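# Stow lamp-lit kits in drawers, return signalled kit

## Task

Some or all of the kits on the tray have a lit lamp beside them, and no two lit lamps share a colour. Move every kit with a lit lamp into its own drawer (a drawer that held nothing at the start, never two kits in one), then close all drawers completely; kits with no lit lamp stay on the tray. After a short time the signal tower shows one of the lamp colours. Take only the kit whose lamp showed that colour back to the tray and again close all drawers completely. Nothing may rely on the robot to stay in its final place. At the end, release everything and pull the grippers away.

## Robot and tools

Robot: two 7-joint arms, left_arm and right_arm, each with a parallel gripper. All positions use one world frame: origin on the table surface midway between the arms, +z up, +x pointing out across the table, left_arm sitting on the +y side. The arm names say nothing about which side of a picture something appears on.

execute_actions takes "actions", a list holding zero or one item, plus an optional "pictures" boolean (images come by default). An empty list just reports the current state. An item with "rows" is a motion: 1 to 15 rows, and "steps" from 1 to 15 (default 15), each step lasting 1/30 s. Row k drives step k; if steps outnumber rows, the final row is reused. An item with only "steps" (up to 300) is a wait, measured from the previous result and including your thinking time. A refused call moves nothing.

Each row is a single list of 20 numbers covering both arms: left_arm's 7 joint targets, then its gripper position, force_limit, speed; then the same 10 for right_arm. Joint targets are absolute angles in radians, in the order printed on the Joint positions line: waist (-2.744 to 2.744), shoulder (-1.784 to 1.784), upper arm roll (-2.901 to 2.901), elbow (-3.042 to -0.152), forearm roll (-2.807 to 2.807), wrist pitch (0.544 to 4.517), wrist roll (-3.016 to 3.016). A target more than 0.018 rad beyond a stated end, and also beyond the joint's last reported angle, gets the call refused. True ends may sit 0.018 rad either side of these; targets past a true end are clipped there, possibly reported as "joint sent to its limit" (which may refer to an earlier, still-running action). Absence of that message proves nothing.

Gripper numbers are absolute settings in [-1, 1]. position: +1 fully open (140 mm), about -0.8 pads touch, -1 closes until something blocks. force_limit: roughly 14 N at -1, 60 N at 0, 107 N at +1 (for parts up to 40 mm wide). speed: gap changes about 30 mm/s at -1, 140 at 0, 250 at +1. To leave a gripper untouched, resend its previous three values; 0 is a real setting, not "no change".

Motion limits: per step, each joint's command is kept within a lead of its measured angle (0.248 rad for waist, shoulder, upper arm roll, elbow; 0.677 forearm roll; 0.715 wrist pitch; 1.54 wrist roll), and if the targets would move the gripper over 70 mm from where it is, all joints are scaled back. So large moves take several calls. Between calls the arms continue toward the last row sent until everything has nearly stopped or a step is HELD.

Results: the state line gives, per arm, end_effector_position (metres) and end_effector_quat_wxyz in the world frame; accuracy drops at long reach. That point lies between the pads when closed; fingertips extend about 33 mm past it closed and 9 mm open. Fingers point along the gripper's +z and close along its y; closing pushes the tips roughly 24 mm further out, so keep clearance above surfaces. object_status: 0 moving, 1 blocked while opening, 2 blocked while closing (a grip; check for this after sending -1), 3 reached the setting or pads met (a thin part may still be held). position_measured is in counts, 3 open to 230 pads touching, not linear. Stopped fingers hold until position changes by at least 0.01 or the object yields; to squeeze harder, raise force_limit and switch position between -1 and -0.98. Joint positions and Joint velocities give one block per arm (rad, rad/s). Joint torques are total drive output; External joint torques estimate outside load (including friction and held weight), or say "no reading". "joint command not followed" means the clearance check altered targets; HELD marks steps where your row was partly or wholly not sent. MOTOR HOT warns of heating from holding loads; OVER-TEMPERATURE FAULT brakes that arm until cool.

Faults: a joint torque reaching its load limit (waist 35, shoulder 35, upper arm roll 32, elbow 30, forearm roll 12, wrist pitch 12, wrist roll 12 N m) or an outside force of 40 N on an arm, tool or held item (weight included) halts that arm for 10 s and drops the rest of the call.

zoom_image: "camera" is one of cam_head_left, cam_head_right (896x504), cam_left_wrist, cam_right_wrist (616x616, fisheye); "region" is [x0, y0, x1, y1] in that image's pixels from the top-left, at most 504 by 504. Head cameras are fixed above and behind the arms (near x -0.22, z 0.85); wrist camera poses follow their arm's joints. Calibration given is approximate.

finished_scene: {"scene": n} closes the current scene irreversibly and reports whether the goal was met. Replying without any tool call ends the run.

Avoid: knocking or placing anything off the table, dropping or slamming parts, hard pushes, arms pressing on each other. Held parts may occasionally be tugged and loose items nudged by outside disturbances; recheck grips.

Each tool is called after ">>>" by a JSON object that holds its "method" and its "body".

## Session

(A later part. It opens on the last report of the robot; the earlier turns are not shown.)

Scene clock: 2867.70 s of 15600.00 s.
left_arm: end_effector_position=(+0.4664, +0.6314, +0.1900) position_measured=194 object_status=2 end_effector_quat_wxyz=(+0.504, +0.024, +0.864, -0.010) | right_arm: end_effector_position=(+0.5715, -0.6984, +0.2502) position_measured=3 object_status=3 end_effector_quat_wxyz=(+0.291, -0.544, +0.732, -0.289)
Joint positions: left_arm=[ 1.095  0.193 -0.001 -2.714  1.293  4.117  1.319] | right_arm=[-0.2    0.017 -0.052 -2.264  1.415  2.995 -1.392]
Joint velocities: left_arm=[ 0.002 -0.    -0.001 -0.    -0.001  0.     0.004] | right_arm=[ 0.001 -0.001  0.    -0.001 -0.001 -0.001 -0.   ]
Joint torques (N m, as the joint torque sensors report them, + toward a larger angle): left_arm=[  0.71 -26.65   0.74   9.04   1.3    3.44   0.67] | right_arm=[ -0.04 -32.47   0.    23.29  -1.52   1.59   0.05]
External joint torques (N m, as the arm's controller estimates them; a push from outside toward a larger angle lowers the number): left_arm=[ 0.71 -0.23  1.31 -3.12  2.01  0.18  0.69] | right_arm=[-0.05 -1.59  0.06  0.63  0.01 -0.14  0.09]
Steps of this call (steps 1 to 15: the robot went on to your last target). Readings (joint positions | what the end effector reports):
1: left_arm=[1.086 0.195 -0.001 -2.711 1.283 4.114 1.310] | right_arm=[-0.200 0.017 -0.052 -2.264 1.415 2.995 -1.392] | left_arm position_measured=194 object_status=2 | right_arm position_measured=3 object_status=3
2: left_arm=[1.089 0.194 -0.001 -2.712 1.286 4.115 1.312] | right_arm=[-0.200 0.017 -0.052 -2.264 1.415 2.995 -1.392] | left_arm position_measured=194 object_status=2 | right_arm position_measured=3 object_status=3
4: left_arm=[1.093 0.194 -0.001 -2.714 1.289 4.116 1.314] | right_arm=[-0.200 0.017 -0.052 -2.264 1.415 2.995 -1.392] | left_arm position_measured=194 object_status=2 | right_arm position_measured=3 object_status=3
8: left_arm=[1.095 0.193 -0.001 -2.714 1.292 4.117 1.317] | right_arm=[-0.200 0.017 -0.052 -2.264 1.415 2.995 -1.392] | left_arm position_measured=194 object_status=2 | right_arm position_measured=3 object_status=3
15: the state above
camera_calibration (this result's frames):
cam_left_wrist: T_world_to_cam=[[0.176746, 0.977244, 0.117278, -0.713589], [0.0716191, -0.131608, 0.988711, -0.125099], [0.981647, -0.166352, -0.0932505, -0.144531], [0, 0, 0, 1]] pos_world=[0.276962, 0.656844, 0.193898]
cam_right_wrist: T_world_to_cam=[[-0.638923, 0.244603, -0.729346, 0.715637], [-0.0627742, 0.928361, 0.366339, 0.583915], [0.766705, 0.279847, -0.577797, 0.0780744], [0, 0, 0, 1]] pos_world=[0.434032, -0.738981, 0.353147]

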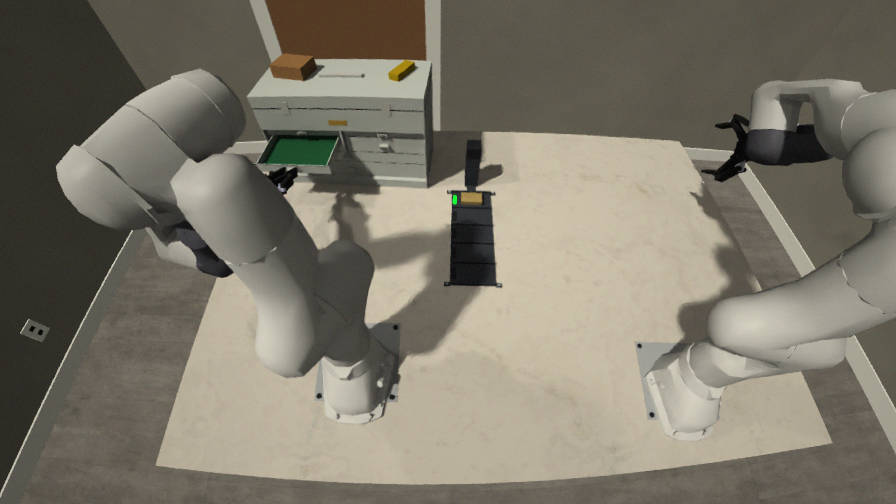

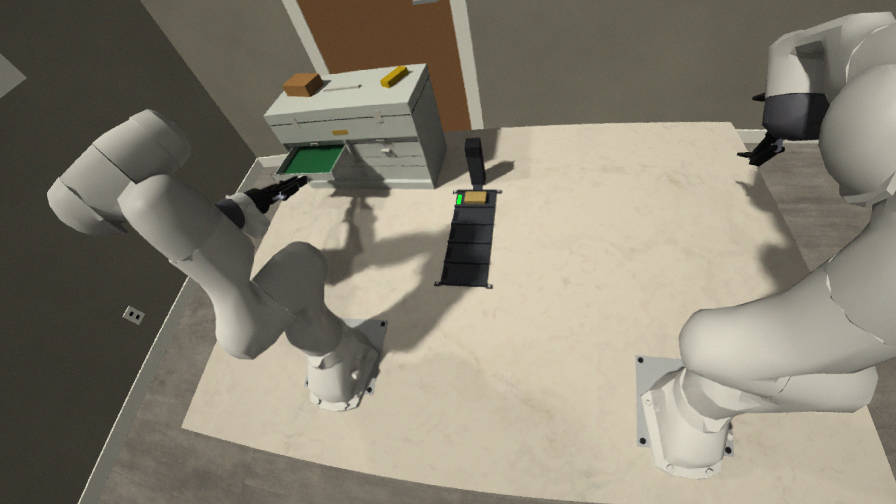

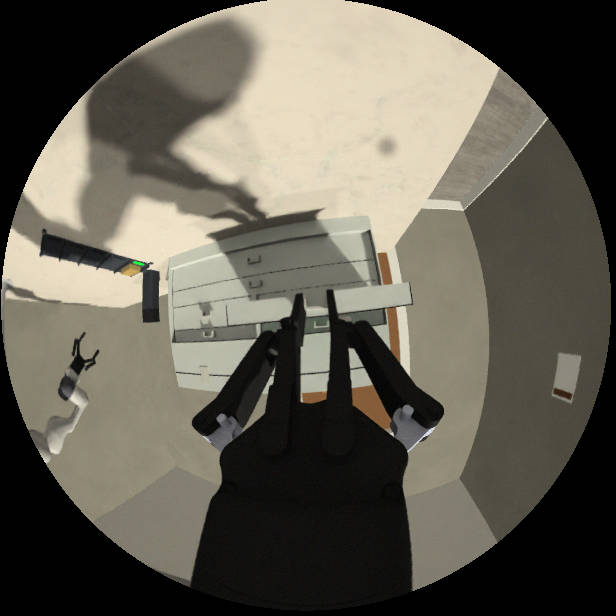

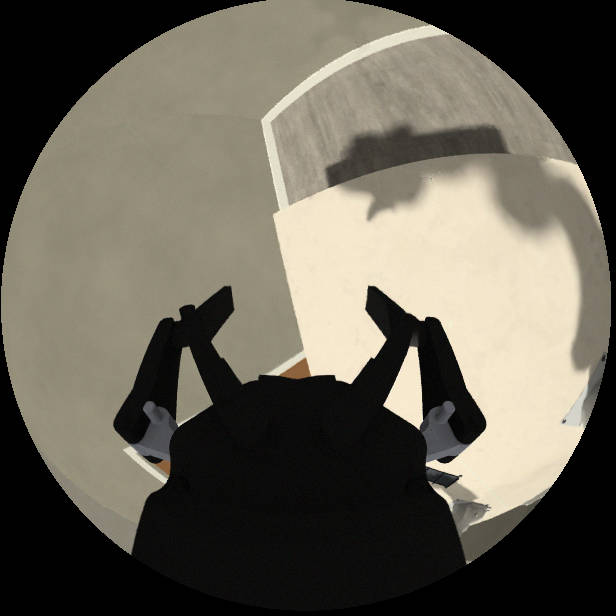

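>>> {"method": "execute_actions", "body": {"actions": [{"rows":[[1.095,0.193,0,-2.714,1.295,4.118,1.325,-0.3,0,0,-0.2,0.017,-0.05,-2.264,1.415,2.995,-1.392,1,0,0],[1.095,0.193,0,-2.714,1.295,4.118,1.325,-0.3,0,0,-0.2,0.017,-0.05,-2.264,1.415,2.995,-1.392,1,0,0],[1.095,0.193,0,-2.714,1.295,4.118,1.325,-0.3,0,0,-0.2,0.017,-0.05,-2.264,1.415,2.995,-1.392,1,0,0],[1.095,0.193,0,-2.714,1.295,4.118,1.325,-0.3,0,0,-0.2,0.017,-0.05,-2.264,1.415,2.995,-1.392,1,0,0],[1.095,0.193,0,-2.714,1.295,4.118,1.325,-0.3,0,0,-0.2,0.017,-0.05,-2.264,1.415,2.995,-1.392,1,0,0],[1.095,0.193,0,-2.714,1.295,4.118,1.325,-0.3,0,0,-0.2,0.017,-0.05,-2.264,1.415,2.995,-1.392,1,0,0],[1.095,0.193,0,-2.714,1.295,4.118,1.325,-0.3,0,0,-0.2,0.017,-0.05,-2.264,1.415,2.995,-1.392,1,0,0],[1.115,0.188,0,-2.724,1.32,4.126,1.335,-0.3,0,0,-0.2,0.017,-0.05,-2.264,1.415,2.995,-1.392,1,0,0],[1.135,0.183,0,-2.732,1.342,4.132,1.34,-0.3,0,0,-0.2,0.017,-0.05,-2.264,1.415,2.995,-1.392,1,0,0],[1.155,0.179,0,-2.74,1.362,4.138,1.345,-0.3,0,0,-0.2,0.017,-0.05,-2.264,1.415,2.995,-1.392,1,0,0],[1.175,0.175,0,-2.747,1.382,4.143,1.35,-0.3,0,0,-0.2,0.017,-0.05,-2.264,1.415,2.995,-1.392,1,0,0],[1.195,0.171,0,-2.754,1.402,4.148,1.35,-0.3,0,0,-0.2,0.017,-0.05,-2.264,1.415,2.995,-1.392,1,0,0],[1.215,0.167,0,-2.76,1.42,4.152,1.35,-0.3,0,0,-0.2,0.017,-0.05,-2.264,1.415,2.995,-1.392,1,0,0],[1.235,0.164,0,-2.766,1.435,4.155,1.35,-0.3,0,0,-0.2,0.017,-0.05,-2.264,1.415,2.995,-1.392,1,0,0],[1.255,0.161,0,-2.771,1.45,4.155,1.35,-0.3,0,0,-0.2,0.017,-0.05,-2.264,1.415,2.995,-1.392,1,0,0]],"steps":15}], "pictures": false}}

>>> {"method": "execute_actions", "body": {"actions": [{"rows":[[1.255,0.161,0,-2.771,1.45,4.155,1.35,-0.3,0,0,-0.2,0.017,-0.05,-2.264,1.415,2.995,-1.392,1,0,0],[1.255,0.161,0,-2.771,1.45,4.155,1.35,-0.3,0,0,-0.2,0.017,-0.05,-2.264,1.415,2.995,-1.392,1,0,0],[1.255,0.161,0,-2.771,1.45,4.12,1.35,-0.3,0,0,-0.2,0.017,-0.05,-2.264,1.415,2.995,-1.392,1,0,0],[1.255,0.11,0,-2.785,1.45,4.06,1.35,-0.3,0,0,-0.2,0.017,-0.05,-2.264,1.415,2.995,-1.392,1,0,0],[1.255,0.06,0,-2.8,1.45,4.0,1.35,-0.3,0,0,-0.2,0.017,-0.05,-2.264,1.415,2.995,-1.392,1,0,0],[1.255,0.01,0,-2.815,1.45,3.95,1.35,-0.3,0,0,-0.2,0.017,-0.05,-2.264,1.415,2.995,-1.392,1,0,0],[1.255,-0.04,0,-2.83,1.45,3.9,1.35,-0.3,0,0,-0.2,0.017,-0.05,-2.264,1.415,2.995,-1.392,1,0,0],[1.255,-0.09,0,-2.845,1.45,3.85,1.35,-0.3,0,0,-0.2,0.017,-0.05,-2.264,1.415,2.995,-1.392,1,0,0],[1.255,-0.14,0,-2.86,1.45,3.8,1.35,-0.3,0,0,-0.2,0.017,-0.05,-2.264,1.415,2.995,-1.392,1,0,0],[1.255,-0.19,0,-2.875,1.45,3.75,1.35,-0.3,0,0,-0.2,0.017,-0.05,-2.264,1.415,2.995,-1.392,1,0,0],[1.255,-0.24,0,-2.89,1.45,3.7,1.35,-0.3,0,0,-0.2,0.017,-0.05,-2.264,1.415,2.995,-1.392,1,0,0],[1.255,-0.29,0,-2.9,1.45,3.65,1.35,-0.3,0,0,-0.2,0.017,-0.05,-2.264,1.415,2.995,-1.392,1,0,0],[1.255,-0.34,0,-2.91,1.45,3.6,1.35,-0.3,0,0,-0.2,0.017,-0.05,-2.264,1.415,2.995,-1.392,1,0,0],[1.255,-0.4,0,-2.92,1.45,3.55,1.35,-0.3,0,0,-0.2,0.017,-0.05,-2.264,1.415,2.995,-1.392,1,0,0],[1.255,-0.46,0,-2.92,1.45,3.5,1.35,-0.3,0,0,-0.2,0.017,-0.05,-2.264,1.415,2.995,-1.392,1,0,0]],"steps":15}], "pictures": false}}

>>> {"method": "execute_actions", "body": {"actions": [{"rows":[[1.255,-0.738,0,-2.922,0,2.45,1.1,0.35,0,0,-0.2,0.017,-0.05,-2.264,1.415,2.995,-1.392,1,0,0]],"steps":15}], "pictures": false}}

>>> {"method": "execute_actions", "body": {"actions": [{"steps":18}], "pictures": false}}

>>> {"method": "execute_actions", "body": {"actions": [{"rows":[[-0.547,-0.738,0,-2.922,0,2.35,1.092,0.35,0,0,-0.2,0.017,-0.05,-2.264,1.415,2.995,-1.392,1,0,0]],"steps":15}], "pictures": false}}

>>> {"method": "execute_actions", "body": {"actions": [{"steps":22}], "pictures": false}}

>>> {"method": "execute_actions", "body": {"actions": [{"rows":[[-0.547,-0.66,0,-2.86,0,2.33,1.092,0.35,0,0,-0.2,0.017,-0.05,-2.264,1.415,2.995,-1.392,1,0,0],[-0.547,-0.58,0,-2.79,0,2.32,1.092,0.35,0,0,-0.2,0.017,-0.05,-2.264,1.415,2.995,-1.392,1,0,0],[-0.547,-0.5,0,-2.73,0,2.31,1.092,0.35,0,0,-0.2,0.017,-0.05,-2.264,1.415,2.995,-1.392,1,0,0],[-0.547,-0.42,0,-2.66,0,2.31,1.092,0.35,0,0,-0.2,0.017,-0.05,-2.264,1.415,2.995,-1.392,1,0,0],[-0.547,-0.34,0,-2.59,0,2.31,1.092,0.35,0,0,-0.2,0.017,-0.05,-2.264,1.415,2.995,-1.392,1,0,0],[-0.547,-0.26,0,-2.52,0,2.31,1.092,0.35,0,0,-0.2,0.017,-0.05,-2.264,1.415,2.995,-1.392,1,0,0],[-0.547,-0.18,0,-2.45,0,2.31,1.092,0.35,0,0,-0.2,0.017,-0.05,-2.264,1.415,2.995,-1.392,1,0,0],[-0.547,-0.1,0,-2.38,0,2.31,1.092,0.35,0,0,-0.2,0.017,-0.05,-2.264,1.415,2.995,-1.392,1,0,0],[-0.547,-0.03,0,-2.315,0,2.31,1.092,0.35,0,0,-0.2,0.017,-0.05,-2.264,1.415,2.995,-1.392,1,0,0],[-0.547,0.04,0,-2.25,0,2.31,1.092,0.35,0,0,-0.2,0.017,-0.05,-2.264,1.415,2.995,-1.392,1,0,0],[-0.547,0.1,0,-2.195,0,2.31,1.092,0.35,0,0,-0.2,0.017,-0.05,-2.264,1.415,2.995,-1.392,1,0,0],[-0.547,0.15,0,-2.15,0,2.31,1.092,0.35,0,0,-0.2,0.017,-0.05,-2.264,1.415,2.995,-1.392,1,0,0],[-0.547,0.19,0,-2.11,0,2.31,1.092,0.35,0,0,-0.2,0.017,-0.05,-2.264,1.415,2.995,-1.392,1,0,0],[-0.547,0.23,0,-2.075,0,2.31,1.092,0.35,0,0,-0.2,0.017,-0.05,-2.264,1.415,2.995,-1.392,1,0,0],[-0.547,0.26,0,-2.0485,0,2.31,1.092,0.35,0,0,-0.2,0.017,-0.05,-2.264,1.415,2.995,-1.392,1,0,0]],"steps":15}], "pictures": false}}

>>> {"method": "execute_actions", "body": {"actions": [{"steps":25}]}}

Scene clock: 2936.43 s of 15600.00 s.
left_arm: end_effector_position=(+0.4283, +0.6341, +0.1875) position_measured=167 object_status=3 end_effector_quat_wxyz=(+0.500, +0.022, +0.866, -0.010) | right_arm: end_effector_position=(+0.5715, -0.6984, +0.2502) position_measured=3 object_status=3 end_effector_quat_wxyz=(+0.291, -0.544, +0.732, -0.289)
Joint positions: left_arm=[ 1.211  0.17  -0.002 -2.757  1.397  4.138  1.332] | right_arm=[-0.2    0.017 -0.052 -2.264  1.415  2.995 -1.392]
Joint velocities: left_arm=[ 0.552 -0.094  0.028 -0.169  0.426  0.082  0.038] | right_arm=[ 0.     0.    -0.001 -0.002  0.     0.001  0.002]
Joint torques (N m, as the joint torque sensors report them, + toward a larger angle): left_arm=[ -1.49 -26.04  -1.05  10.61   0.08   3.99   0.34] | right_arm=[ -0.11 -32.74  -0.33  23.22  -1.51   1.61   0.06]
External joint torques (N m, as the arm's controller estimates them; a push from outside toward a larger angle lowers the number): left_arm=[ 0.73 -1.68  0.57 -1.69  0.85  0.84  0.37] | right_arm=[-0.14 -1.83 -0.29  0.57  0.02 -0.12  0.1 ]
Steps of this call (steps 1 to 15: the robot went on to your last target; steps 16 to 90: nothing new was sent; then 65.23 s passed at rest; steps 91 to 105: all 15 steps of this action). Readings (joint positions | what the end effector reports):
91: left_arm=[1.096 0.193 -0.001 -2.714 1.293 4.117 1.320] | right_arm=[-0.200 0.017 -0.052 -2.264 1.415 2.995 -1.392] | left_arm position_measured=194 object_status=0 | right_arm position_measured=3 object_status=3
92: left_arm=[1.096 0.193 -0.001 -2.714 1.293 4.117 1.320] | right_arm=[-0.200 0.017 -0.052 -2.264 1.415 2.995 -1.392] | left_arm position_measured=192 object_status=0 | right_arm position_measured=3 object_status=3
94: left_arm=[1.096 0.193 -0.001 -2.714 1.293 4.117 1.320] | right_arm=[-0.200 0.017 -0.052 -2.264 1.415 2.995 -1.392] | left_arm position_measured=172 object_status=0 | right_arm position_measured=3 object_status=3
98: left_arm=[1.099 0.192 -0.002 -2.716 1.298 4.118 1.321] | right_arm=[-0.200 0.017 -0.052 -2.264 1.415 2.995 -1.392] | left_arm position_measured=167 object_status=0 | right_arm position_measured=3 object_status=3
105: the state above

Scene clock: 2936.93 s of 15600.00 s.
left_arm: end_effector_position=(+0.3631, +0.6950, +0.2148) position_measured=167 object_status=3 end_effector_quat_wxyz=(+0.356, +0.058, +0.911, +0.202) | right_arm: end_effector_position=(+0.5715, -0.6984, +0.2502) position_measured=3 object_status=3 end_effector_quat_wxyz=(+0.291, -0.544, +0.732, -0.289)
Joint positions: left_arm=[ 1.252 -0.338  0.001 -2.904  1.447  3.72   1.341] | right_arm=[-0.2    0.017 -0.052 -2.264  1.415  2.995 -1.392]
Joint velocities: left_arm=[ 0.001 -1.509  0.    -0.192  0.015 -1.212  0.005] | right_arm=[-0.    -0.001  0.001 -0.     0.001  0.     0.001]
Joint torques (N m, as the joint torque sensors report them, + toward a larger angle): left_arm=[ 1.09 -6.31  1.61 17.02 -1.33  1.94  0.54] | right_arm=[ -0.13 -33.    -0.35  22.91  -1.57   1.66   0.08]
External joint torques (N m, as the arm's controller estimates them; a push from outside toward a larger angle lowers the number): left_arm=[ 0.62 -0.77 -0.04 -2.08  0.94 -0.9   0.53] | right_arm=[-0.17 -2.09 -0.33  0.24 -0.04 -0.06  0.12]
Steps of this call (steps 1 to 15: all 15 steps of this action). Readings (joint positions | what the end effector reports):
1: left_arm=[1.226 0.168 -0.000 -2.762 1.409 4.140 1.333] | right_arm=[-0.200 0.017 -0.052 -2.264 1.415 2.995 -1.392] | left_arm position_measured=167 object_status=3 | right_arm position_measured=3 object_status=3
2: left_arm=[1.237 0.166 0.001 -2.764 1.418 4.142 1.334] | right_arm=[-0.200 0.017 -0.052 -2.264 1.415 2.995 -1.392] | left_arm position_measured=167 object_status=3 | right_arm position_measured=3 object_status=3
4: left_arm=[1.247 0.154 0.001 -2.772 1.430 4.126 1.336] | right_arm=[-0.200 0.017 -0.052 -2.264 1.415 2.995 -1.392] | left_arm position_measured=167 object_status=3 | right_arm position_measured=3 object_status=3
8: left_arm=[1.251 0.010 0.001 -2.817 1.442 4.013 1.339] | right_arm=[-0.200 0.017 -0.052 -2.264 1.415 2.995 -1.392] | left_arm position_measured=167 object_status=3 | right_arm position_measured=3 object_status=3
15: the state above

Scene clock: 2937.43 s of 15600.00 s.
left_arm: end_effector_position=(+0.2344, +0.8561, +0.3011) position_measured=85 object_status=0 end_effector_quat_wxyz=(+0.293, -0.340, +0.834, +0.321) | right_arm: end_effector_position=(+0.5715, -0.6984, +0.2502) position_measured=3 object_status=3 end_effector_quat_wxyz=(+0.291, -0.544, +0.732, -0.289)
Joint positions: left_arm=[ 1.251 -0.63  -0.002 -2.911  0.78   3.195  1.263] | right_arm=[-0.2    0.017 -0.052 -2.264  1.415  2.995 -1.392]
Joint velocities: left_arm=[ 0.011 -0.365  0.009  0.001 -1.45  -1.16  -0.147] | right_arm=[ 0.    -0.001  0.001 -0.    -0.001  0.001  0.   ]
Joint torques (N m, as the joint torque sensors report them, + toward a larger angle): left_arm=[ 0.03 -7.7   1.27 20.5  -0.92  2.05 -0.21] | right_arm=[  0.33 -32.79  -0.01  22.89  -1.55   1.63   0.03]
External joint torques (N m, as the arm's controller estimates them; a push from outside toward a larger angle lowers the number): left_arm=[ 0.45 -1.79  1.11 -1.26 -0.83 -0.99 -0.23] | right_arm=[ 0.28 -1.81  0.    0.16 -0.01 -0.1   0.07]
Steps of this call (steps 1 to 15: all 15 steps of this action). Readings (joint positions | what the end effector reports):
1: left_arm=[1.251 -0.370 -0.000 -2.905 1.414 3.690 1.336] | right_arm=[-0.200 0.017 -0.052 -2.264 1.415 2.995 -1.392] | left_arm position_measured=167 object_status=0 | right_arm position_measured=3 object_status=3
2: left_arm=[1.251 -0.389 -0.000 -2.905 1.375 3.660 1.331] | right_arm=[-0.200 0.017 -0.052 -2.264 1.415 2.995 -1.392] | left_arm position_measured=161 object_status=0 | right_arm position_measured=3 object_status=3
4: left_arm=[1.251 -0.428 -0.001 -2.907 1.296 3.598 1.321] | right_arm=[-0.200 0.017 -0.052 -2.264 1.415 2.995 -1.392] | left_arm position_measured=145 object_status=0 | right_arm position_measured=3 object_status=3
8: left_arm=[1.251 -0.510 -0.001 -2.910 1.127 3.465 1.300] | right_arm=[-0.200 0.017 -0.052 -2.264 1.415 2.995 -1.392] | left_arm position_measured=115 object_status=0 | right_arm position_measured=3 object_status=3
15: the state above

Scene clock: 2938.03 s of 15600.00 s.
left_arm: end_effector_position=(+0.1260, +0.7747, +0.1985) position_measured=85 object_status=3 end_effector_quat_wxyz=(-0.151, +0.726, -0.666, -0.083) | right_arm: end_effector_position=(+0.5715, -0.6984, +0.2502) position_measured=3 object_status=3 end_effector_quat_wxyz=(+0.291, -0.544, +0.732, -0.289)
Joint positions: left_arm=[ 1.253 -0.735 -0.001 -2.921  0.038  2.532  1.153] | right_arm=[-0.2    0.017 -0.052 -2.264  1.415  2.995 -1.392]
Joint velocities: left_arm=[-0.    -0.01   0.    -0.008 -0.301 -0.479 -0.151] | right_arm=[ 0.     0.001  0.001  0.    -0.    -0.    -0.001]
Joint torques (N m, as the joint torque sensors report them, + toward a larger angle): left_arm=[ 0.74 -8.41  0.6  23.73  0.14  2.61 -0.31] | right_arm=[  0.04 -33.04  -0.02  23.02  -1.5    1.6    0.07]
External joint torques (N m, as the arm's controller estimates them; a push from outside toward a larger angle lowers the number): left_arm=[ 0.88 -1.62  1.36 -0.89 -0.59 -0.76 -0.3 ] | right_arm=[ 0.05 -2.12  0.05  0.31  0.03 -0.13  0.11]
Steps of this call (steps 1 to 18: the robot went on to your last target). Readings (joint positions | what the end effector reports):
1: left_arm=[1.252 -0.642 -0.002 -2.911 0.727 3.153 1.259] | right_arm=[-0.200 0.017 -0.052 -2.264 1.415 2.995 -1.392] | left_arm position_measured=85 object_status=0 | right_arm position_measured=3 object_status=3
2: left_arm=[1.252 -0.653 -0.002 -2.911 0.673 3.111 1.254] | right_arm=[-0.200 0.017 -0.052 -2.264 1.415 2.995 -1.392] | left_arm position_measured=85 object_status=0 | right_arm position_measured=3 object_status=3
4: left_arm=[1.252 -0.672 -0.002 -2.912 0.559 3.028 1.243] | right_arm=[-0.200 0.017 -0.052 -2.264 1.415 2.995 -1.392] | left_arm position_measured=85 object_status=3 | right_arm position_measured=3 object_status=3
8: left_arm=[1.253 -0.703 -0.001 -2.913 0.352 2.862 1.220] | right_arm=[-0.200 0.017 -0.052 -2.264 1.415 2.995 -1.392] | left_arm position_measured=85 object_status=3 | right_arm position_measured=3 object_status=3
18: the state above

Scene clock: 2938.53 s of 15600.00 s.
left_arm: end_effector_position=(+0.3340, +0.5425, +0.1728) position_measured=85 object_status=3 end_effector_quat_wxyz=(+0.096, -0.427, +0.899, +0.001) | right_arm: end_effector_position=(+0.5715, -0.6984, +0.2502) position_measured=3 object_status=3 end_effector_quat_wxyz=(+0.291, -0.544, +0.732, -0.289)
Joint positions: left_arm=[ 0.421 -0.735  0.001 -2.921  0.006  2.379  1.117] | right_arm=[-0.2    0.017 -0.052 -2.264  1.415  2.995 -1.392]
Joint velocities: left_arm=[-1.754 -0.001 -0.054  0.001 -0.009 -0.098 -0.042] | right_arm=[-0.    -0.    -0.    -0.     0.001  0.     0.001]
Joint torques (N m, as the joint torque sensors report them, + toward a larger angle): left_arm=[ 6.34 -7.24  2.2  22.95  0.07  2.06 -0.27] | right_arm=[  0.05 -32.95  -0.02  23.29  -1.58   1.61   0.06]
External joint torques (N m, as the arm's controller estimates them; a push from outside toward a larger angle lowers the number): left_arm=[-1.66 -1.15  0.18  0.19 -0.48 -0.58 -0.26] | right_arm=[ 0.06 -1.92  0.05  0.56 -0.04 -0.12  0.1 ]
Steps of this call (steps 1 to 15: all 15 steps of this action). Readings (joint positions | what the end effector reports):
1: left_arm=[1.220 -0.735 0.006 -2.921 0.032 2.513 1.149] | right_arm=[-0.200 0.017 -0.052 -2.264 1.415 2.995 -1.392] | left_arm position_measured=85 object_status=3 | right_arm position_measured=3 object_status=3
2: left_arm=[1.171 -0.735 0.006 -2.921 0.027 2.495 1.146] | right_arm=[-0.200 0.017 -0.052 -2.264 1.415 2.995 -1.392] | left_arm position_measured=85 object_status=3 | right_arm position_measured=3 object_status=3
4: left_arm=[1.068 -0.735 0.005 -2.921 0.020 2.464 1.140] | right_arm=[-0.200 0.017 -0.052 -2.264 1.415 2.995 -1.392] | left_arm position_measured=85 object_status=3 | right_arm position_measured=3 object_status=3
8: left_arm=[0.844 -0.735 0.003 -2.921 0.012 2.419 1.130] | right_arm=[-0.200 0.017 -0.052 -2.264 1.415 2.995 -1.392] | left_arm position_measured=85 object_status=3 | right_arm position_measured=3 object_status=3
15: the state above

Scene clock: 2939.27 s of 15600.00 s.
left_arm: end_effector_position=(+0.3131, +0.2138, +0.1696) position_measured=85 object_status=3 end_effector_quat_wxyz=(+0.076, +0.031, +0.996, -0.039) | right_arm: end_effector_position=(+0.5715, -0.6984, +0.2502) position_measured=3 object_status=3 end_effector_quat_wxyz=(+0.291, -0.544, +0.732, -0.289)
Joint positions: left_arm=[-0.542 -0.736 -0.003 -2.921  0.003  2.355  1.101] | right_arm=[-0.2    0.017 -0.052 -2.264  1.415  2.995 -1.392]
Joint velocities: left_arm=[-0.029 -0.001  0.003  0.    -0.002 -0.006 -0.008] | right_arm=[-0.     0.001 -0.     0.     0.     0.    -0.001]
Joint torques (N m, as the joint torque sensors report them, + toward a larger angle): left_arm=[-2.69 -7.69  2.02 22.39  0.16  2.28 -0.34] | right_arm=[ -0.05 -32.62  -0.17  23.3   -1.56   1.59   0.05]
External joint torques (N m, as the arm's controller estimates them; a push from outside toward a larger angle lowers the number): left_arm=[-2.94 -1.59  2.43 -1.05 -0.49 -0.53 -0.33] | right_arm=[-0.19 -1.72 -0.24  0.65 -0.02 -0.12  0.1 ]
Steps of this call (steps 1 to 22: the robot went on to your last target). Readings (joint positions | what the end effector reports):
1: left_arm=[0.359 -0.735 0.001 -2.921 0.005 2.376 1.116] | right_arm=[-0.200 0.017 -0.052 -2.264 1.415 2.995 -1.392] | left_arm position_measured=85 object_status=3 | right_arm position_measured=3 object_status=3
2: left_arm=[0.297 -0.735 0.001 -2.921 0.005 2.373 1.115] | right_arm=[-0.200 0.017 -0.052 -2.264 1.415 2.995 -1.392] | left_arm position_measured=85 object_status=3 | right_arm position_measured=3 object_status=3
4: left_arm=[0.172 -0.736 0.001 -2.921 0.004 2.369 1.112] | right_arm=[-0.200 0.017 -0.052 -2.264 1.415 2.995 -1.392] | left_arm position_measured=85 object_status=3 | right_arm position_measured=3 object_status=3
8: left_arm=[-0.080 -0.736 0.000 -2.921 0.004 2.364 1.109] | right_arm=[-0.200 0.017 -0.052 -2.264 1.415 2.995 -1.392] | left_arm position_measured=85 object_status=3 | right_arm position_measured=3 object_status=3
22: the state above

Scene clock: 2939.77 s of 15600.00 s.
left_arm: end_effector_position=(+0.5012, +0.1014, +0.1188) position_measured=85 object_status=3 end_effector_quat_wxyz=(+0.008, +0.031, +0.999, -0.004) | right_arm: end_effector_position=(+0.5715, -0.6984, +0.2502) position_measured=3 object_status=3 end_effector_quat_wxyz=(+0.291, -0.544, +0.732, -0.289)
Joint positions: left_arm=[-0.544  0.172 -0.002 -2.128  0.002  2.318  1.099] | right_arm=[-0.2    0.017 -0.052 -2.264  1.415  2.995 -1.392]
Joint velocities: left_arm=[-0.001  1.246  0.     1.045  0.     0.    -0.003] | right_arm=[ 0.    -0.    -0.002 -0.001 -0.001 -0.001  0.001]
Joint torques (N m, as the joint torque sensors report them, + toward a larger angle): left_arm=[ -1.93 -44.54   1.39  17.32   0.39   1.45  -0.2 ] | right_arm=[  0.15 -32.79  -0.04  22.91  -1.55   1.61   0.03]
External joint torques (N m, as the arm's controller estimates them; a push from outside toward a larger angle lowers the number): left_arm=[-2.16  1.31  1.03 -0.75 -0.11 -0.34 -0.21] | right_arm=[ 0.16 -2.01  0.04  0.33 -0.02 -0.11  0.07]
Steps of this call (steps 1 to 15: all 15 steps of this action). Readings (joint positions | what the end effector reports):
1: left_arm=[-0.543 -0.720 -0.003 -2.907 0.003 2.350 1.101] | right_arm=[-0.200 0.017 -0.052 -2.264 1.415 2.995 -1.392] | left_arm position_measured=85 object_status=3 | right_arm position_measured=3 object_status=3
2: left_arm=[-0.543 -0.681 -0.003 -2.874 0.002 2.344 1.101] | right_arm=[-0.200 0.017 -0.052 -2.264 1.415 2.995 -1.392] | left_arm position_measured=85 object_status=3 | right_arm position_measured=3 object_status=3
4: left_arm=[-0.543 -0.565 -0.002 -2.776 0.002 2.334 1.101] | right_arm=[-0.200 0.017 -0.052 -2.264 1.415 2.995 -1.392] | left_arm position_measured=85 object_status=3 | right_arm position_measured=3 object_status=3
8: left_arm=[-0.544 -0.269 -0.002 -2.518 0.002 2.324 1.100] | right_arm=[-0.200 0.017 -0.052 -2.264 1.415 2.995 -1.392] | left_arm position_measured=85 object_status=3 | right_arm position_measured=3 object_status=3
15: the state above

Scene clock: 2940.60 s of 15600.00 s.
left_arm: end_effector_position=(+0.5182, +0.0913, +0.1018) position_measured=85 object_status=3 end_effector_quat_wxyz=(+0.002, +0.031, +1.000, -0.001) | right_arm: end_effector_position=(+0.5715, -0.6984, +0.2502) position_measured=3 object_status=3 end_effector_quat_wxyz=(+0.291, -0.544, +0.732, -0.289)
Joint positions: left_arm=[-0.544  0.259 -0.002 -2.05   0.002  2.314  1.099] | right_arm=[-0.2    0.017 -0.052 -2.264  1.415  2.995 -1.392]
Joint velocities: left_arm=[ 0.    -0.001 -0.001 -0.     0.     0.    -0.   ] | right_arm=[-0.002  0.002 -0.    -0.001 -0.001 -0.    -0.001]
Joint torques (N m, as the joint torque sensors report them, + toward a larger angle): left_arm=[ -1.49 -37.68   1.83  22.3    0.42   1.89  -0.2 ] | right_arm=[  0.01 -32.5    0.    23.3   -1.57   1.62   0.02]
External joint torques (N m, as the arm's controller estimates them; a push from outside toward a larger angle lowers the number): left_arm=[-1.56  0.82  1.55  0.21 -0.17 -0.56 -0.2 ] | right_arm=[ 0.02 -1.82  0.07  0.76 -0.05 -0.1   0.06]
Steps of this call (steps 1 to 25: the robot went on to your last target). Readings (joint positions | what the end effector reports):
1: left_arm=[-0.544 0.206 -0.002 -2.102 0.002 2.317 1.099] | right_arm=[-0.200 0.017 -0.052 -2.264 1.415 2.995 -1.392] | left_arm position_measured=85 object_status=3 | right_arm position_measured=3 object_status=3
2: left_arm=[-0.544 0.229 -0.002 -2.085 0.002 2.317 1.099] | right_arm=[-0.200 0.017 -0.052 -2.264 1.415 2.995 -1.392] | left_arm position_measured=85 object_status=3 | right_arm position_measured=3 object_status=3
4: left_arm=[-0.544 0.252 -0.002 -2.068 0.002 2.315 1.099] | right_arm=[-0.200 0.017 -0.052 -2.264 1.415 2.995 -1.392] | left_arm position_measured=85 object_status=3 | right_arm position_measured=3 object_status=3
8: left_arm=[-0.544 0.259 -0.002 -2.054 0.002 2.314 1.099] | right_arm=[-0.200 0.017 -0.052 -2.264 1.415 2.995 -1.392] | left_arm position_measured=85 object_status=3 | right_arm position_measured=3 object_status=3
25: the state above
camera_calibration (this result's frames):
cam_left_wrist: T_world_to_cam=[[0.219489, 0.973957, -0.056848, -0.188692], [0.888564, -0.175505, 0.423854, -0.474482], [0.402838, -0.143544, -0.903945, 0.0869731], [0, 0, 0, 1]] pos_world=[0.427988, 0.112989, 0.269003]
cam_right_wrist: T_world_to_cam=[[-0.638923, 0.244603, -0.729346, 0.715637], [-0.0627741, 0.928361, 0.366339, 0.583915], [0.766705, 0.279847, -0.577797, 0.0780743], [0, 0, 0, 1]] pos_world=[0.434032, -0.738981, 0.353147]

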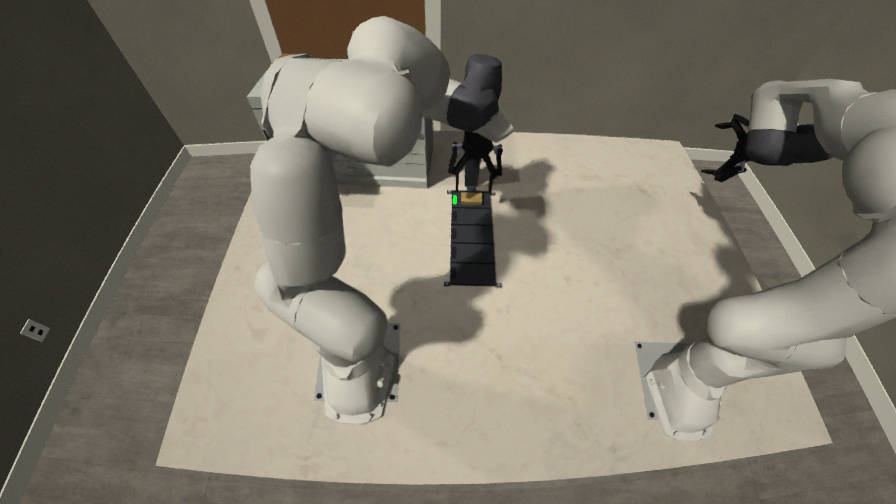

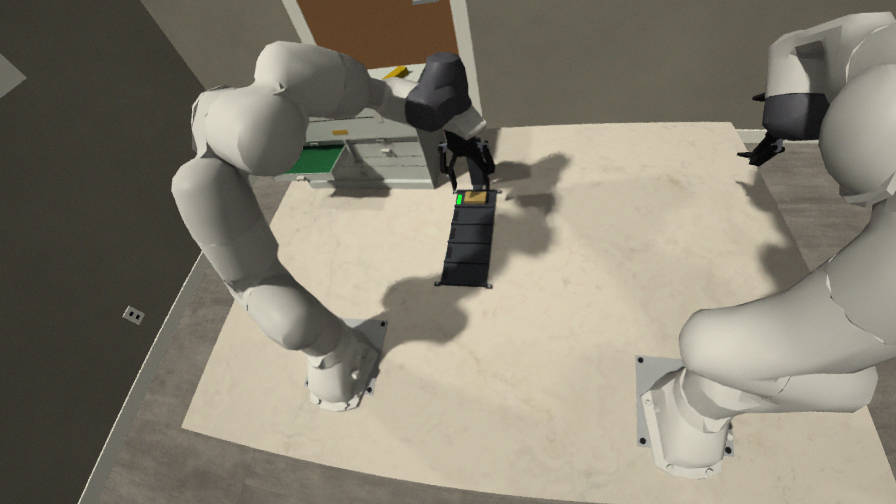

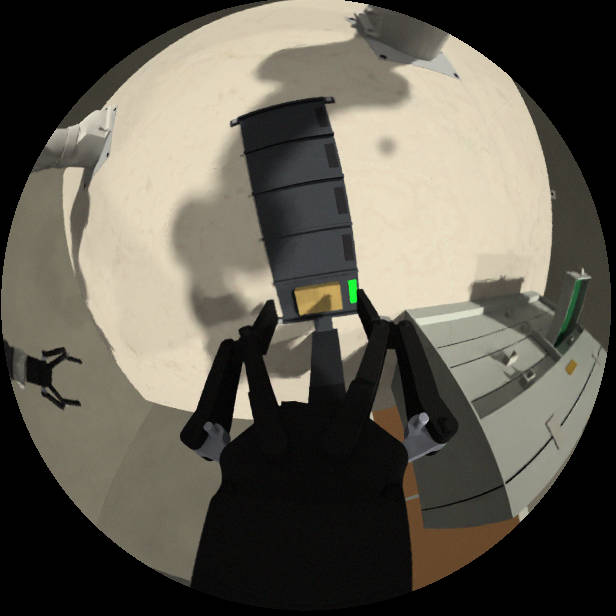

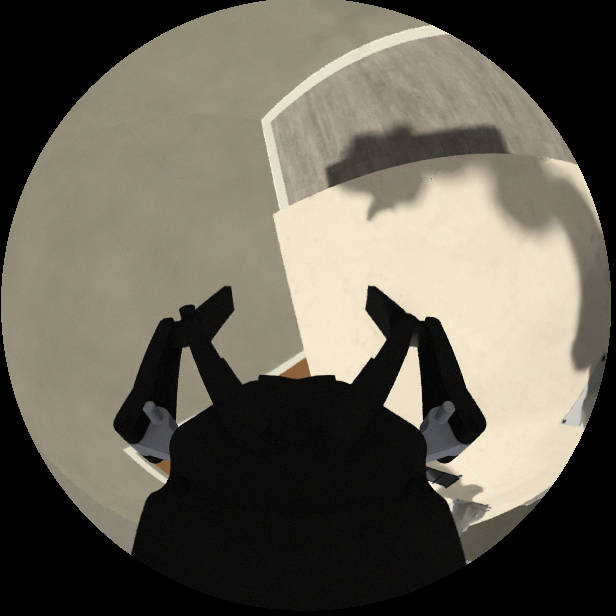

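Descend to z .055 and check.

>>> {"method": "execute_actions", "body": {"actions": [{"rows":[[-0.537,0.26,0,-2.0485,0,2.33,1.104,0.35,0,0,-0.2,0.017,-0.05,-2.264,1.415,2.995,-1.392,1,0,0],[-0.537,0.268,0,-2.051,0,2.345,1.104,0.35,0,0,-0.2,0.017,-0.05,-2.264,1.415,2.995,-1.392,1,0,0],[-0.537,0.276,0,-2.054,0,2.358,1.104,0.35,0,0,-0.2,0.017,-0.05,-2.264,1.415,2.995,-1.392,1,0,0],[-0.537,0.285,0,-2.057,0,2.37,1.104,0.35,0,0,-0.2,0.017,-0.05,-2.264,1.415,2.995,-1.392,1,0,0],[-0.537,0.293,0,-2.06,0,2.382,1.104,0.35,0,0,-0.2,0.017,-0.05,-2.264,1.415,2.995,-1.392,1,0,0],[-0.537,0.301,0,-2.062,0,2.393,1.104,0.35,0,0,-0.2,0.017,-0.05,-2.264,1.415,2.995,-1.392,1,0,0],[-0.537,0.31,0,-2.065,0,2.403,1.104,0.35,0,0,-0.2,0.017,-0.05,-2.264,1.415,2.995,-1.392,1,0,0],[-0.537,0.318,0,-2.067,0,2.41,1.104,0.35,0,0,-0.2,0.017,-0.05,-2.264,1.415,2.995,-1.392,1,0,0],[-0.537,0.327,0,-2.069,0,2.411,1.104,0.35,0,0,-0.2,0.017,-0.05,-2.264,1.415,2.995,-1.392,1,0,0],[-0.537,0.335,0,-2.071,0,2.41,1.104,0.35,0,0,-0.2,0.017,-0.05,-2.264,1.415,2.995,-1.392,1,0,0]],"steps":15}], "pictures": false}}

>>> {"method": "execute_actions", "body": {"actions": [{"steps":15}]}}

>>> {"method": "zoom_image", "body": {"camera": "cam_left_wrist", "region": [230, 250, 400, 390]}}

Scene clock: 2964.73 s of 15600.00 s.
left_arm: end_effector_position=(+0.5150, +0.0964, +0.0549) position_measured=85 object_status=3 end_effector_quat_wxyz=(-0.005, +0.028, +1.000, +0.003) | right_arm: end_effector_position=(+0.5715, -0.6984, +0.2502) position_measured=3 object_status=3 end_effector_quat_wxyz=(+0.291, -0.544, +0.732, -0.289)
Joint positions: left_arm=[-0.54   0.335 -0.002 -2.072  0.002  2.395  1.099] | right_arm=[-0.2    0.017 -0.052 -2.264  1.415  2.995 -1.392]
Joint velocities: left_arm=[ 0.001  0.014 -0.    -0.002  0.     0.055 -0.001] | right_arm=[ 0.     0.001 -0.     0.    -0.    -0.     0.   ]
Joint torques (N m, as the joint torque sensors report them, + toward a larger angle): left_arm=[  1.08 -41.04   1.83  21.55   0.32   3.52   0.31] | right_arm=[  0.17 -32.63  -0.65  23.2   -1.52   1.57   0.07]
External joint torques (N m, as the arm's controller estimates them; a push from outside toward a larger angle lowers the number): left_arm=[ 1.07  0.8   1.54 -0.7  -0.23  0.92  0.31] | right_arm=[ 0.15 -1.73 -0.62  0.53  0.01 -0.15  0.11]
Steps of this call (steps 1 to 15: the robot went on to your last target; steps 16 to 90: nothing new was sent; then 20.63 s passed at rest; steps 91 to 105: all 15 steps of this action). Readings (joint positions | what the end effector reports):
91: left_arm=[-0.544 0.259 -0.002 -2.050 0.002 2.316 1.099] | right_arm=[-0.200 0.017 -0.052 -2.264 1.415 2.995 -1.392] | left_arm position_measured=85 object_status=3 | right_arm position_measured=3 object_status=3
92: left_arm=[-0.543 0.260 -0.002 -2.050 0.002 2.320 1.099] | right_arm=[-0.200 0.017 -0.052 -2.264 1.415 2.995 -1.392] | left_arm position_measured=85 object_status=3 | right_arm position_measured=3 object_status=3
94: left_arm=[-0.541 0.267 -0.002 -2.050 0.002 2.334 1.099] | right_arm=[-0.200 0.017 -0.052 -2.264 1.415 2.995 -1.392] | left_arm position_measured=85 object_status=3 | right_arm position_measured=3 object_status=3
98: left_arm=[-0.540 0.297 -0.002 -2.059 0.002 2.368 1.099] | right_arm=[-0.200 0.017 -0.052 -2.264 1.415 2.995 -1.392] | left_arm position_measured=85 object_status=3 | right_arm position_measured=3 object_status=3
105: the state above

Scene clock: 2965.23 s of 15600.00 s.
left_arm: end_effector_position=(+0.5178, +0.0947, +0.0558) position_measured=85 object_status=3 end_effector_quat_wxyz=(-0.001, +0.028, +1.000, +0.001) | right_arm: end_effector_position=(+0.5715, -0.6984, +0.2502) position_measured=3 object_status=3 end_effector_quat_wxyz=(+0.291, -0.544, +0.732, -0.289)
Joint positions: left_arm=[-0.54   0.335 -0.002 -2.072  0.002  2.405  1.099] | right_arm=[-0.2    0.017 -0.052 -2.264  1.415  2.995 -1.392]
Joint velocities: left_arm=[-0.    -0.    -0.001  0.    -0.     0.004  0.   ] | right_arm=[-0.    -0.     0.001  0.    -0.     0.     0.   ]
Joint torques (N m, as the joint torque sensors report them, + toward a larger angle): left_arm=[  0.78 -38.94   2.11  20.64   0.38   3.08   0.31] | right_arm=[  0.24 -32.63  -0.48  23.2   -1.53   1.63   0.05]
External joint torques (N m, as the arm's controller estimates them; a push from outside toward a larger angle lowers the number): left_arm=[ 0.77  0.73  1.82 -0.35 -0.15  0.64  0.31] | right_arm=[ 0.23 -1.68 -0.42  0.51  0.01 -0.1   0.1 ]
Steps of this call (steps 1 to 15: the robot went on to your last target). Readings (joint positions | what the end effector reports):
1: left_arm=[-0.540 0.335 -0.002 -2.072 0.002 2.397 1.099] | right_arm=[-0.200 0.017 -0.052 -2.264 1.415 2.995 -1.392] | left_arm position_measured=85 object_status=3 | right_arm position_measured=3 object_status=3
2: left_arm=[-0.540 0.335 -0.002 -2.072 0.002 2.399 1.099] | right_arm=[-0.200 0.017 -0.052 -2.264 1.415 2.995 -1.392] | left_arm position_measured=85 object_status=3 | right_arm position_measured=3 object_status=3
4: left_arm=[-0.540 0.335 -0.002 -2.072 0.002 2.401 1.099] | right_arm=[-0.200 0.017 -0.052 -2.264 1.415 2.995 -1.392] | left_arm position_measured=85 object_status=3 | right_arm position_measured=3 object_status=3
8: left_arm=[-0.540 0.335 -0.002 -2.072 0.002 2.404 1.099] | right_arm=[-0.200 0.017 -0.052 -2.264 1.415 2.995 -1.392] | left_arm position_measured=85 object_status=3 | right_arm position_measured=3 object_status=3
15: the state above
camera_calibration (this result's frames):
cam_left_wrist: T_world_to_cam=[[0.214438, 0.975195, -0.0548721, -0.192165], [0.892042, -0.172651, 0.417675, -0.455768], [0.397841, -0.138513, -0.906938, 0.048275], [0, 0, 0, 1]] pos_world=[0.428566, 0.115396, 0.223601]
cam_right_wrist: T_world_to_cam=[[-0.638923, 0.244603, -0.729346, 0.715637], [-0.0627742, 0.928361, 0.366339, 0.583915], [0.766705, 0.279847, -0.577797, 0.0780744], [0, 0, 0, 1]] pos_world=[0.434032, -0.738981, 0.353147]

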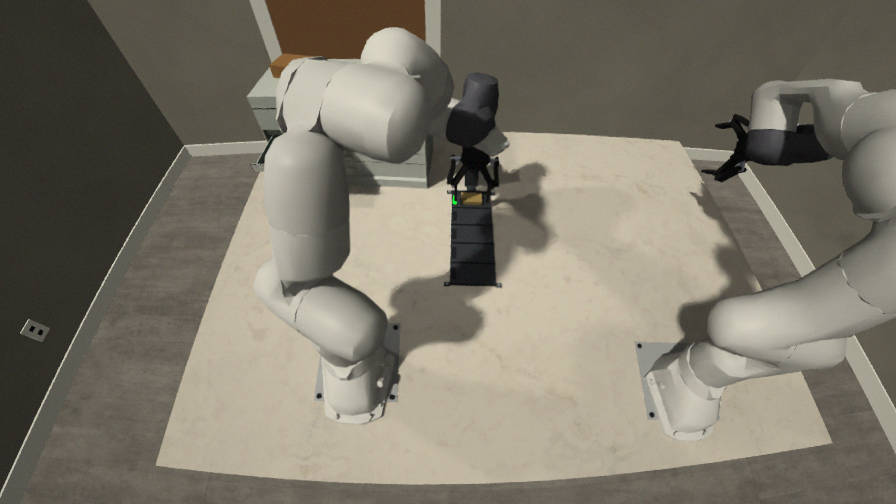

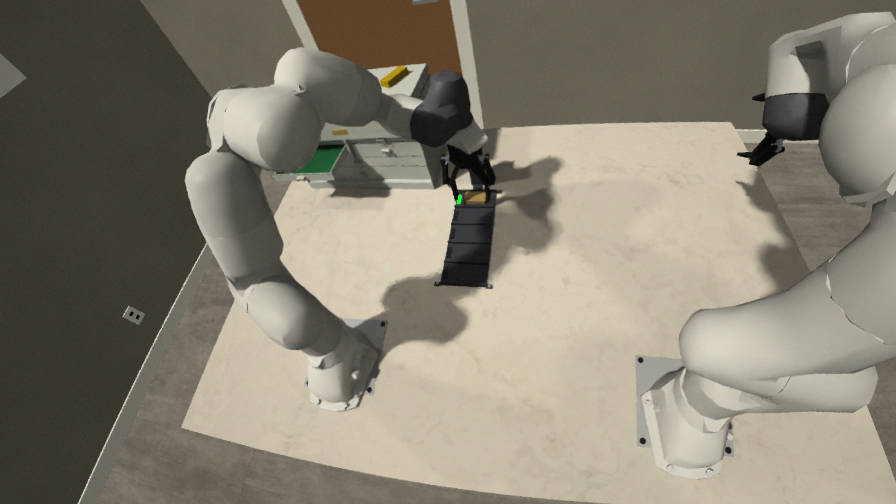

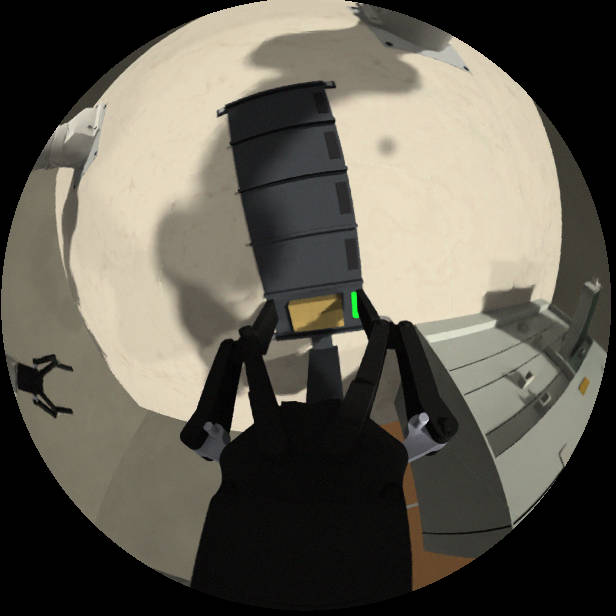

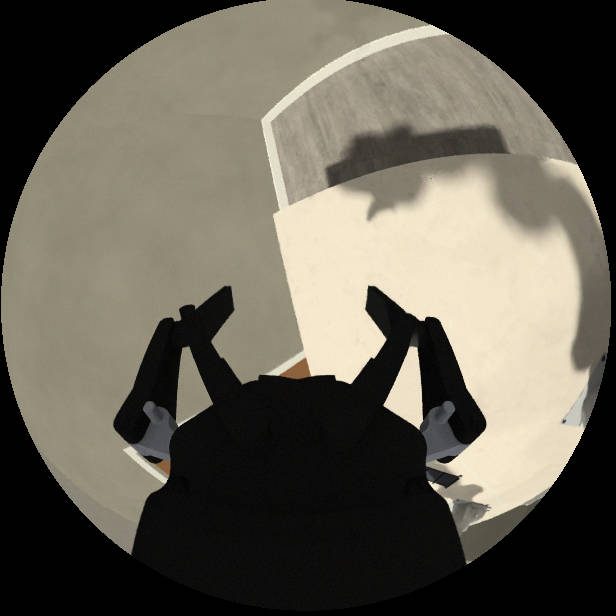

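Region (230, 250, 400, 390) of cam_left_wrist's 616x616 image, scaled by 2.965, with more detail than that image has; it fills the top 415 rows of this view, and the rest is white.

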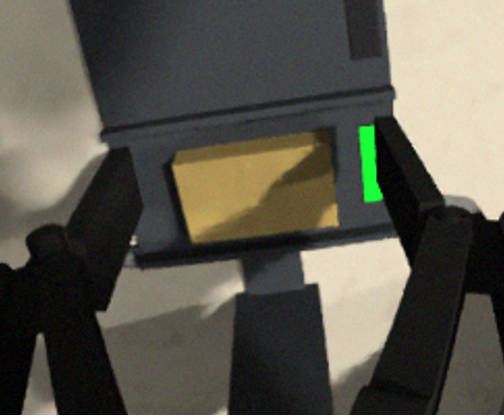

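>>> {"method": "execute_actions", "body": {"actions": [{"rows":[[-0.537,0.34,0,-2.062,0,2.405,1.104,0.35,0,0,-0.2,0.017,-0.05,-2.264,1.415,2.995,-1.392,1,0,0],[-0.537,0.344,0,-2.055,0,2.405,1.104,0.35,0,0,-0.2,0.017,-0.05,-2.264,1.415,2.995,-1.392,1,0,0],[-0.537,0.344,0,-2.055,0,2.41,1.104,0.35,0,0,-0.2,0.017,-0.05,-2.264,1.415,2.995,-1.392,1,0,0],[-0.537,0.35,0,-2.056,0,2.425,1.104,0.35,0,0,-0.2,0.017,-0.05,-2.264,1.415,2.995,-1.392,1,0,0],[-0.537,0.356,0,-2.057,0,2.436,1.104,0.35,0,0,-0.2,0.017,-0.05,-2.264,1.415,2.995,-1.392,1,0,0],[-0.537,0.362,0,-2.058,0,2.445,1.104,0.35,0,0,-0.2,0.017,-0.05,-2.264,1.415,2.995,-1.392,1,0,0],[-0.537,0.368,0,-2.059,0,2.452,1.104,0.35,0,0,-0.2,0.017,-0.05,-2.264,1.415,2.995,-1.392,1,0,0],[-0.537,0.374,0,-2.06,0,2.454,1.104,0.35,0,0,-0.2,0.017,-0.05,-2.264,1.415,2.995,-1.392,1,0,0],[-0.537,0.38,0,-2.061,0,2.453,1.104,0.35,0,0,-0.2,0.017,-0.05,-2.264,1.415,2.995,-1.392,1,0,0],[-0.537,0.386,0,-2.0615,0,2.452,1.104,0.35,0,0,-0.2,0.017,-0.05,-2.264,1.415,2.995,-1.392,1,0,0]],"steps":15}], "pictures": false}}

>>> {"method": "execute_actions", "body": {"actions": [{"steps":12}], "pictures": false}}

Scene clock: 2989.07 s of 15600.00 s.
left_arm: end_effector_position=(+0.5205, +0.0932, +0.0337) position_measured=85 object_status=3 end_effector_quat_wxyz=(-0.002, +0.028, +1.000, +0.001) | right_arm: end_effector_position=(+0.5715, -0.6984, +0.2502) position_measured=3 object_status=3 end_effector_quat_wxyz=(+0.291, -0.544, +0.732, -0.289)
Joint positions: left_arm=[-0.54   0.385 -0.002 -2.062  0.002  2.442  1.099] | right_arm=[-0.2    0.017 -0.052 -2.264  1.415  2.995 -1.392]
Joint velocities: left_arm=[ 0.001  0.015  0.    -0.     0.     0.028 -0.   ] | right_arm=[-0.    -0.001 -0.001  0.001  0.    -0.001 -0.   ]
Joint torques (N m, as the joint torque sensors report them, + toward a larger angle): left_arm=[  0.72 -40.68   1.97  20.54   0.33   3.34   0.34] | right_arm=[  0.27 -32.62   0.27  23.11  -1.52   1.6    0.06]
External joint torques (N m, as the arm's controller estimates them; a push from outside toward a larger angle lowers the number): left_arm=[ 0.58  1.59  1.52 -0.94 -0.19  0.78  0.34] | right_arm=[ 0.27 -1.61  0.34  0.35  0.02 -0.13  0.1 ]
Steps of this call (steps 1 to 15: the robot went on to your last target; steps 16 to 90: nothing new was sent; then 20.33 s passed at rest; steps 91 to 105: all 15 steps of this action). Readings (joint positions | what the end effector reports):
91: left_arm=[-0.540 0.336 -0.002 -2.070 0.002 2.406 1.099] | right_arm=[-0.200 0.017 -0.052 -2.264 1.415 2.995 -1.392] | left_arm position_measured=85 object_status=3 | right_arm position_measured=3 object_status=3
92: left_arm=[-0.540 0.338 -0.002 -2.066 0.002 2.406 1.099] | right_arm=[-0.200 0.017 -0.052 -2.264 1.415 2.995 -1.392] | left_arm position_measured=85 object_status=3 | right_arm position_measured=3 object_status=3
94: left_arm=[-0.540 0.341 -0.002 -2.060 0.002 2.409 1.099] | right_arm=[-0.200 0.017 -0.052 -2.264 1.415 2.995 -1.392] | left_arm position_measured=85 object_status=3 | right_arm position_measured=3 object_status=3
98: left_arm=[-0.540 0.358 -0.002 -2.058 0.002 2.429 1.099] | right_arm=[-0.200 0.017 -0.052 -2.264 1.415 2.995 -1.392] | left_arm position_measured=85 object_status=3 | right_arm position_measured=3 object_status=3
105: the state above

Scene clock: 2989.47 s of 15600.00 s.
left_arm: end_effector_position=(+0.5218, +0.0924, +0.0341) position_measured=85 object_status=3 end_effector_quat_wxyz=(+0.000, +0.028, +1.000, +0.000) | right_arm: end_effector_position=(+0.5715, -0.6984, +0.2502) position_measured=3 object_status=3 end_effector_quat_wxyz=(+0.291, -0.544, +0.732, -0.289)
Joint positions: left_arm=[-0.54   0.385 -0.002 -2.062  0.002  2.447  1.099] | right_arm=[-0.2    0.017 -0.052 -2.264  1.415  2.995 -1.392]
Joint velocities: left_arm=[ 0.001  0.001 -0.001 -0.001  0.     0.003 -0.001] | right_arm=[-0.001 -0.     0.    -0.    -0.     0.     0.001]
Joint torques (N m, as the joint torque sensors report them, + toward a larger angle): left_arm=[  0.9  -39.8    2.01  20.28   0.35   3.27   0.39] | right_arm=[  0.3  -33.12  -0.27  22.94  -1.51   1.62   0.02]
External joint torques (N m, as the arm's controller estimates them; a push from outside toward a larger angle lowers the number): left_arm=[ 0.86  0.86  1.66 -0.21 -0.16  0.83  0.39] | right_arm=[ 0.29 -2.17 -0.21  0.25  0.03 -0.11  0.07]
Steps of this call (steps 1 to 12: the robot went on to your last target). Readings (joint positions | what the end effector reports):
1: left_arm=[-0.540 0.385 -0.002 -2.062 0.002 2.443 1.099] | right_arm=[-0.200 0.017 -0.052 -2.264 1.415 2.995 -1.392] | left_arm position_measured=85 object_status=3 | right_arm position_measured=3 object_status=3
2: left_arm=[-0.540 0.385 -0.002 -2.062 0.002 2.444 1.099] | right_arm=[-0.200 0.017 -0.052 -2.264 1.415 2.995 -1.392] | left_arm position_measured=85 object_status=3 | right_arm position_measured=3 object_status=3
4: left_arm=[-0.540 0.385 -0.002 -2.062 0.002 2.445 1.099] | right_arm=[-0.200 0.017 -0.052 -2.264 1.415 2.995 -1.392] | left_arm position_measured=85 object_status=3 | right_arm position_measured=3 object_status=3
8: left_arm=[-0.540 0.385 -0.002 -2.062 0.002 2.447 1.099] | right_arm=[-0.200 0.017 -0.052 -2.264 1.415 2.995 -1.392] | left_arm position_measured=85 object_status=3 | right_arm position_measured=3 object_status=3
12: the state above


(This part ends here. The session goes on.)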